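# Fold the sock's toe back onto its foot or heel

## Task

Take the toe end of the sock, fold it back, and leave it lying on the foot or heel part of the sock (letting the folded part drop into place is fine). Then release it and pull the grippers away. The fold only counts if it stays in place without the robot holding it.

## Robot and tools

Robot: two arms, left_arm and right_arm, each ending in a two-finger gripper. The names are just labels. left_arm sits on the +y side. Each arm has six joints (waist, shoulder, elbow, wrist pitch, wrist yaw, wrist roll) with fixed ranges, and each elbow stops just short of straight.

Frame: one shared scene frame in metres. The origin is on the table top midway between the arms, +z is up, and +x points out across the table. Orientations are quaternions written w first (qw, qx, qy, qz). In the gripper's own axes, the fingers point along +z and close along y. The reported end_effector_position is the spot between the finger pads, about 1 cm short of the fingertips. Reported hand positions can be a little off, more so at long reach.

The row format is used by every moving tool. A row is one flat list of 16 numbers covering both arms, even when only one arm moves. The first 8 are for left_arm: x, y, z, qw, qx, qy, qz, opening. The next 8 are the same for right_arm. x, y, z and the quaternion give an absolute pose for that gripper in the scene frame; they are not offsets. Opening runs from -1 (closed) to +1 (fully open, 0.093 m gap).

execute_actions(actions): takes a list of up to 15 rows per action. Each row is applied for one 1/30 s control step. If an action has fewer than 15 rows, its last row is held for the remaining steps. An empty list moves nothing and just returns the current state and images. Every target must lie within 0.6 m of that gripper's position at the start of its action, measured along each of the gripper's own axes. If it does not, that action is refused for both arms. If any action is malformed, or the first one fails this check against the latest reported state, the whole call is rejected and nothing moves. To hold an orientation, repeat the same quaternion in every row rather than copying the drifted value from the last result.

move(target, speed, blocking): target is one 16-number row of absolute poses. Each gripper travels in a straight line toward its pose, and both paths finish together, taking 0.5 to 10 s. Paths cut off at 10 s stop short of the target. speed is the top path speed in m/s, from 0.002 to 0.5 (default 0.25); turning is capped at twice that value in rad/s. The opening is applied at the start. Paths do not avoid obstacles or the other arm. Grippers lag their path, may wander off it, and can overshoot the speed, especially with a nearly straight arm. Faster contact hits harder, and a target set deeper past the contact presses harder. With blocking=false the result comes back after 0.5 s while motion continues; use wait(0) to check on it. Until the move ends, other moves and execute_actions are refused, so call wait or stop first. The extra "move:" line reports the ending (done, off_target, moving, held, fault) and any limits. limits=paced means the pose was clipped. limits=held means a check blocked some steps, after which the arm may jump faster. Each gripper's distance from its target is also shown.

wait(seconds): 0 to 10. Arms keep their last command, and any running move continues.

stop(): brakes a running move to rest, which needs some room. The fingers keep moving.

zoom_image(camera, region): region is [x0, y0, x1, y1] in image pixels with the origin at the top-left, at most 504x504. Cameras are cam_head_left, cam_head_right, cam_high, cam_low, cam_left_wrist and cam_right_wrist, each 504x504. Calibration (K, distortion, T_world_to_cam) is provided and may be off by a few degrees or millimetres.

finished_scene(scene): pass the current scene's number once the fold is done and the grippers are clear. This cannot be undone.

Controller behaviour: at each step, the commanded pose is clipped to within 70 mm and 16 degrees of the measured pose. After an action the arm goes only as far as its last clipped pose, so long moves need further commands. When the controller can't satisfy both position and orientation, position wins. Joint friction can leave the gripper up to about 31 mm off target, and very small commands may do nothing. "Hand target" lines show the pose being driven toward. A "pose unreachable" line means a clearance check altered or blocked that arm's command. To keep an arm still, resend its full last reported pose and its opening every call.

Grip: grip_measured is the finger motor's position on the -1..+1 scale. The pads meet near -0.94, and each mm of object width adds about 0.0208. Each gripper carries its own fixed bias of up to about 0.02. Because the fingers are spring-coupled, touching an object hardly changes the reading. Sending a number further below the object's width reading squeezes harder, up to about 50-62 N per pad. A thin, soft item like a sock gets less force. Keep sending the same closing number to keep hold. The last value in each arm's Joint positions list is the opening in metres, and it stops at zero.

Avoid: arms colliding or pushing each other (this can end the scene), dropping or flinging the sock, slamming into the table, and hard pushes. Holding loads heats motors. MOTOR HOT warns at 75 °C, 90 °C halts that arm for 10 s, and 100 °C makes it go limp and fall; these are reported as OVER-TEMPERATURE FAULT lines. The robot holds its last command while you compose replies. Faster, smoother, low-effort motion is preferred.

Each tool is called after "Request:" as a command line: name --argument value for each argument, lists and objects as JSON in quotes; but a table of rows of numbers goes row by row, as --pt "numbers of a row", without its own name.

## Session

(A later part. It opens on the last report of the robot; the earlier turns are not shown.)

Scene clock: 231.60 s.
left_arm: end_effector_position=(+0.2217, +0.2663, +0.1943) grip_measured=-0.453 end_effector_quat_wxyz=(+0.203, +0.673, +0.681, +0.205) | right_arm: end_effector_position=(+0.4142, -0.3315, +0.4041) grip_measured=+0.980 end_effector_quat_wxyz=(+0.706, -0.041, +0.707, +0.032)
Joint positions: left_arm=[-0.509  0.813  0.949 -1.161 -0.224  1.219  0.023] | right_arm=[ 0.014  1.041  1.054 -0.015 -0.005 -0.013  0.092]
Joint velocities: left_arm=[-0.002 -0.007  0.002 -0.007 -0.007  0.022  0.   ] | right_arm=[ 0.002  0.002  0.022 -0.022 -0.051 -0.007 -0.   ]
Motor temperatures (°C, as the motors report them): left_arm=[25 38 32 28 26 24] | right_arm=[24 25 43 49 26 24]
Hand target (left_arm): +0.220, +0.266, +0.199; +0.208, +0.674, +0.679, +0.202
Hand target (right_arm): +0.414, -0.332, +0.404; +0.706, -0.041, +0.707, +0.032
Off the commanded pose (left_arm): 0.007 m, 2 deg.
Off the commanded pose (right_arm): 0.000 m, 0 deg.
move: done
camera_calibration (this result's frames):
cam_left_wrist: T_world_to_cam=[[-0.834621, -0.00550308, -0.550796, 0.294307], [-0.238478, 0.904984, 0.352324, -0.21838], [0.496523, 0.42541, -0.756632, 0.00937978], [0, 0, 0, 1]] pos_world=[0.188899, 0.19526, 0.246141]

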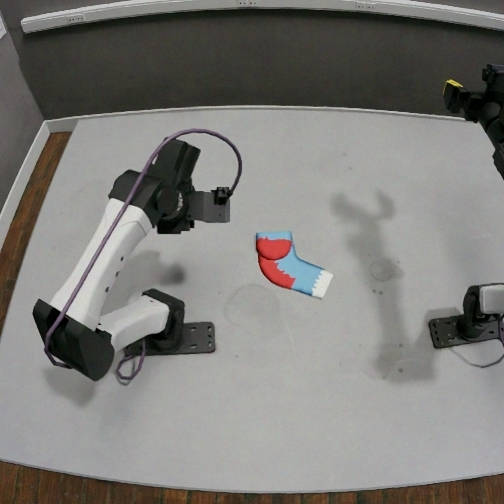

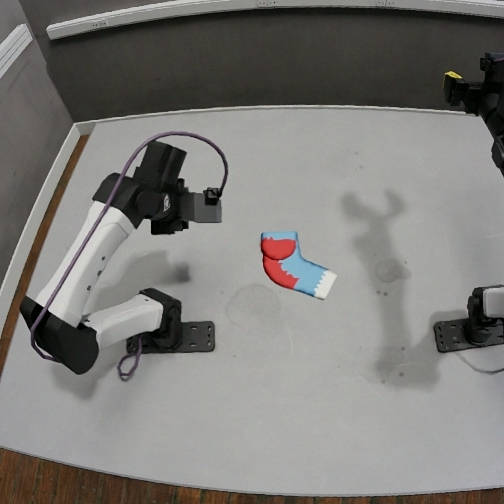

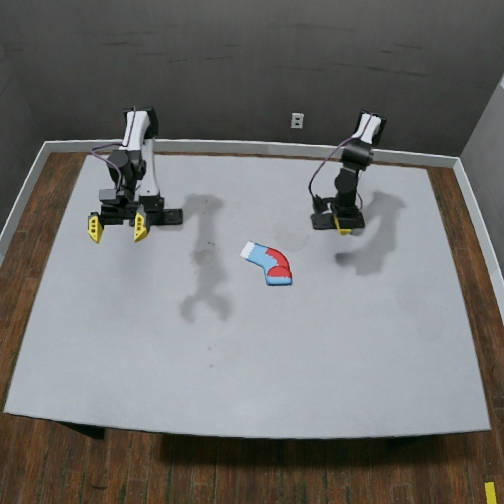

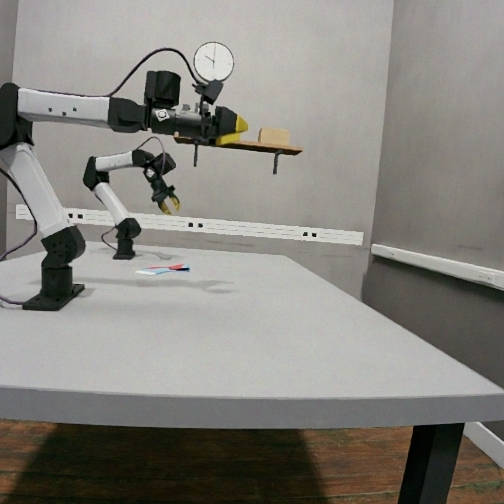

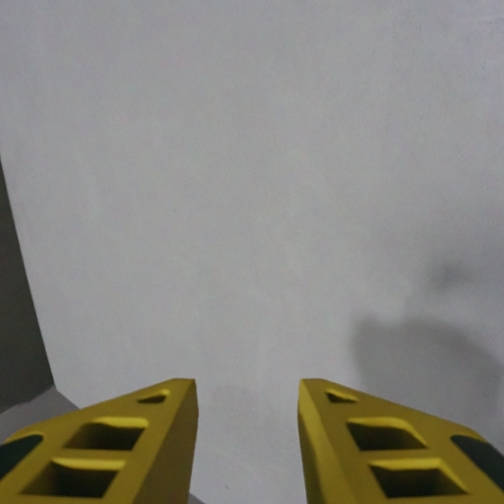

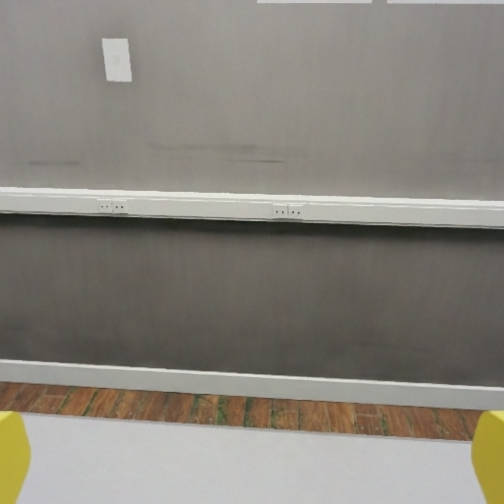

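Request:
execute_actions --actions '[]'

Request:
zoom_image --camera "cam_head_left" --region '[235, 210, 345, 310]'

Request:
zoom_image --camera "cam_low" --region '[130, 250, 200, 285]'

Scene clock: 235.30 s.
left_arm: end_effector_position=(+0.2215, +0.2660, +0.1942) grip_measured=-0.453 end_effector_quat_wxyz=(+0.203, +0.674, +0.680, +0.204) | right_arm: end_effector_position=(+0.4142, -0.3315, +0.4041) grip_measured=+0.980 end_effector_quat_wxyz=(+0.706, -0.041, +0.707, +0.032)
Joint positions: left_arm=[-0.509  0.813  0.949 -1.162 -0.222  1.222  0.023] | right_arm=[ 0.014  1.041  1.054 -0.015 -0.005 -0.013  0.092]
Joint velocities: left_arm=[-0.007  0.007  0.007 -0.022  0.022 -0.022 -0.   ] | right_arm=[-0.012 -0.022  0.007 -0.022  0.007 -0.081 -0.   ]
Motor temperatures (°C, as the motors report them): left_arm=[25 37 33 28 26 24] | right_arm=[24 25 43 49 26 24]
Hand target (left_arm): +0.220, +0.266, +0.199; +0.208, +0.674, +0.679, +0.202
Hand target (right_arm): +0.414, -0.332, +0.404; +0.706, -0.041, +0.707, +0.032
Off the commanded pose (left_arm): 0.007 m, 2 deg.
Off the commanded pose (right_arm): 0.000 m, 0 deg.
camera_calibration (this result's frames):
cam_left_wrist: T_world_to_cam=[[-0.835185, -0.00313173, -0.54996, 0.293443], [-0.235501, 0.905702, 0.352482, -0.219015], [0.496995, 0.423904, -0.757166, 0.00989342], [0, 0, 0, 1]] pos_world=[0.188584, 0.195088, 0.246072]

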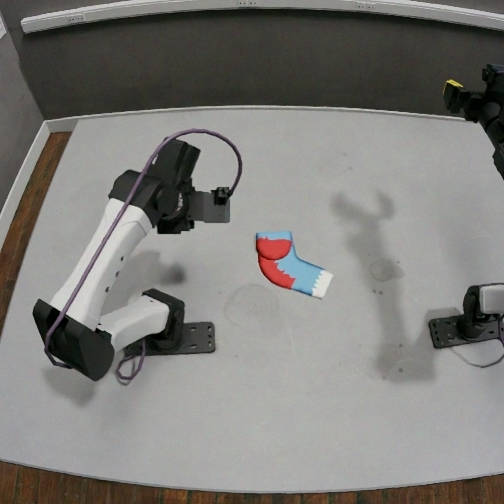

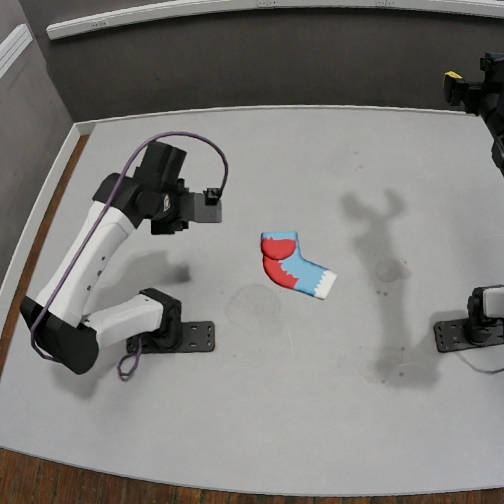

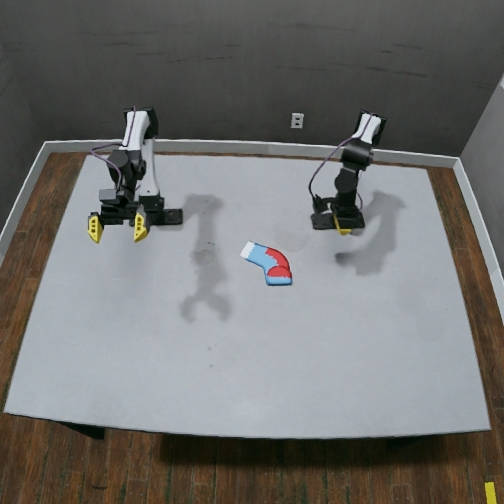

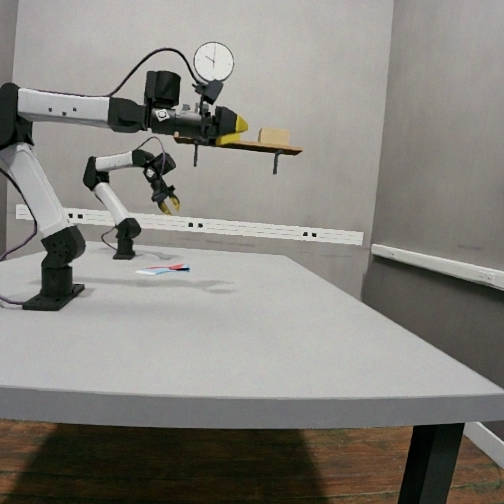

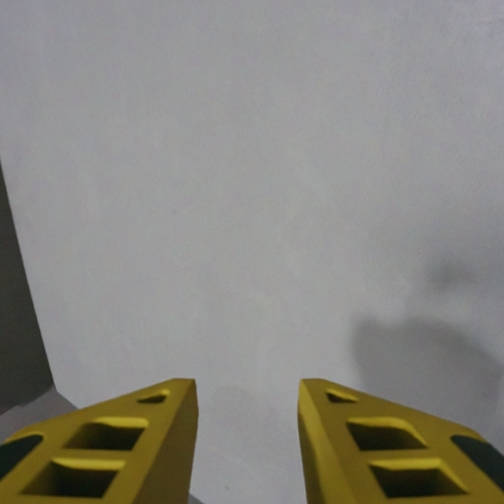

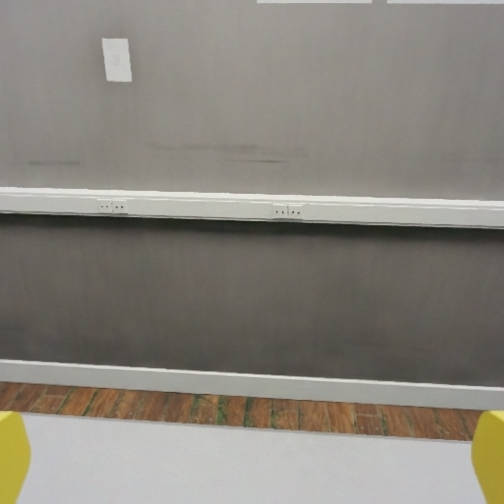

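Region (235, 210, 345, 310) of cam_head_left's 504x504 image, scaled by 4.582, with more detail than that image has; it fills the top 458 rows of this view, and the rest is white.

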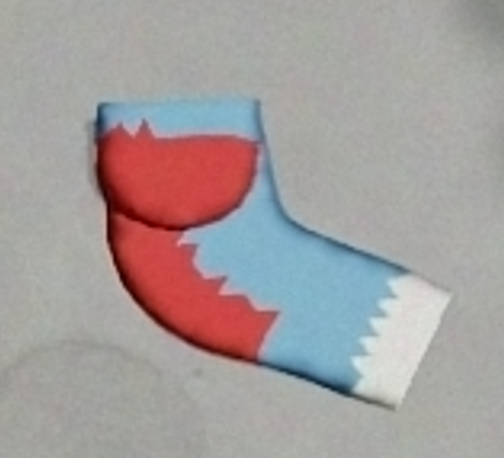

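Region (130, 250, 200, 285) of cam_low's 504x504 image, scaled by 7.200, with more detail than that image has.

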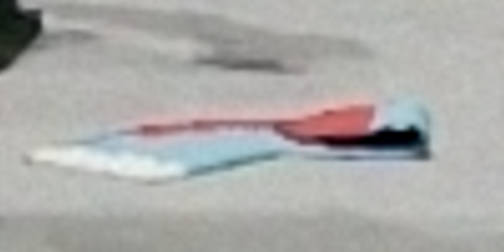

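The fold is stable: the toe lies on the foot and heel, and both arms are clear.

Request:
finished_scene --scene 1

The scene is finished: the task was done.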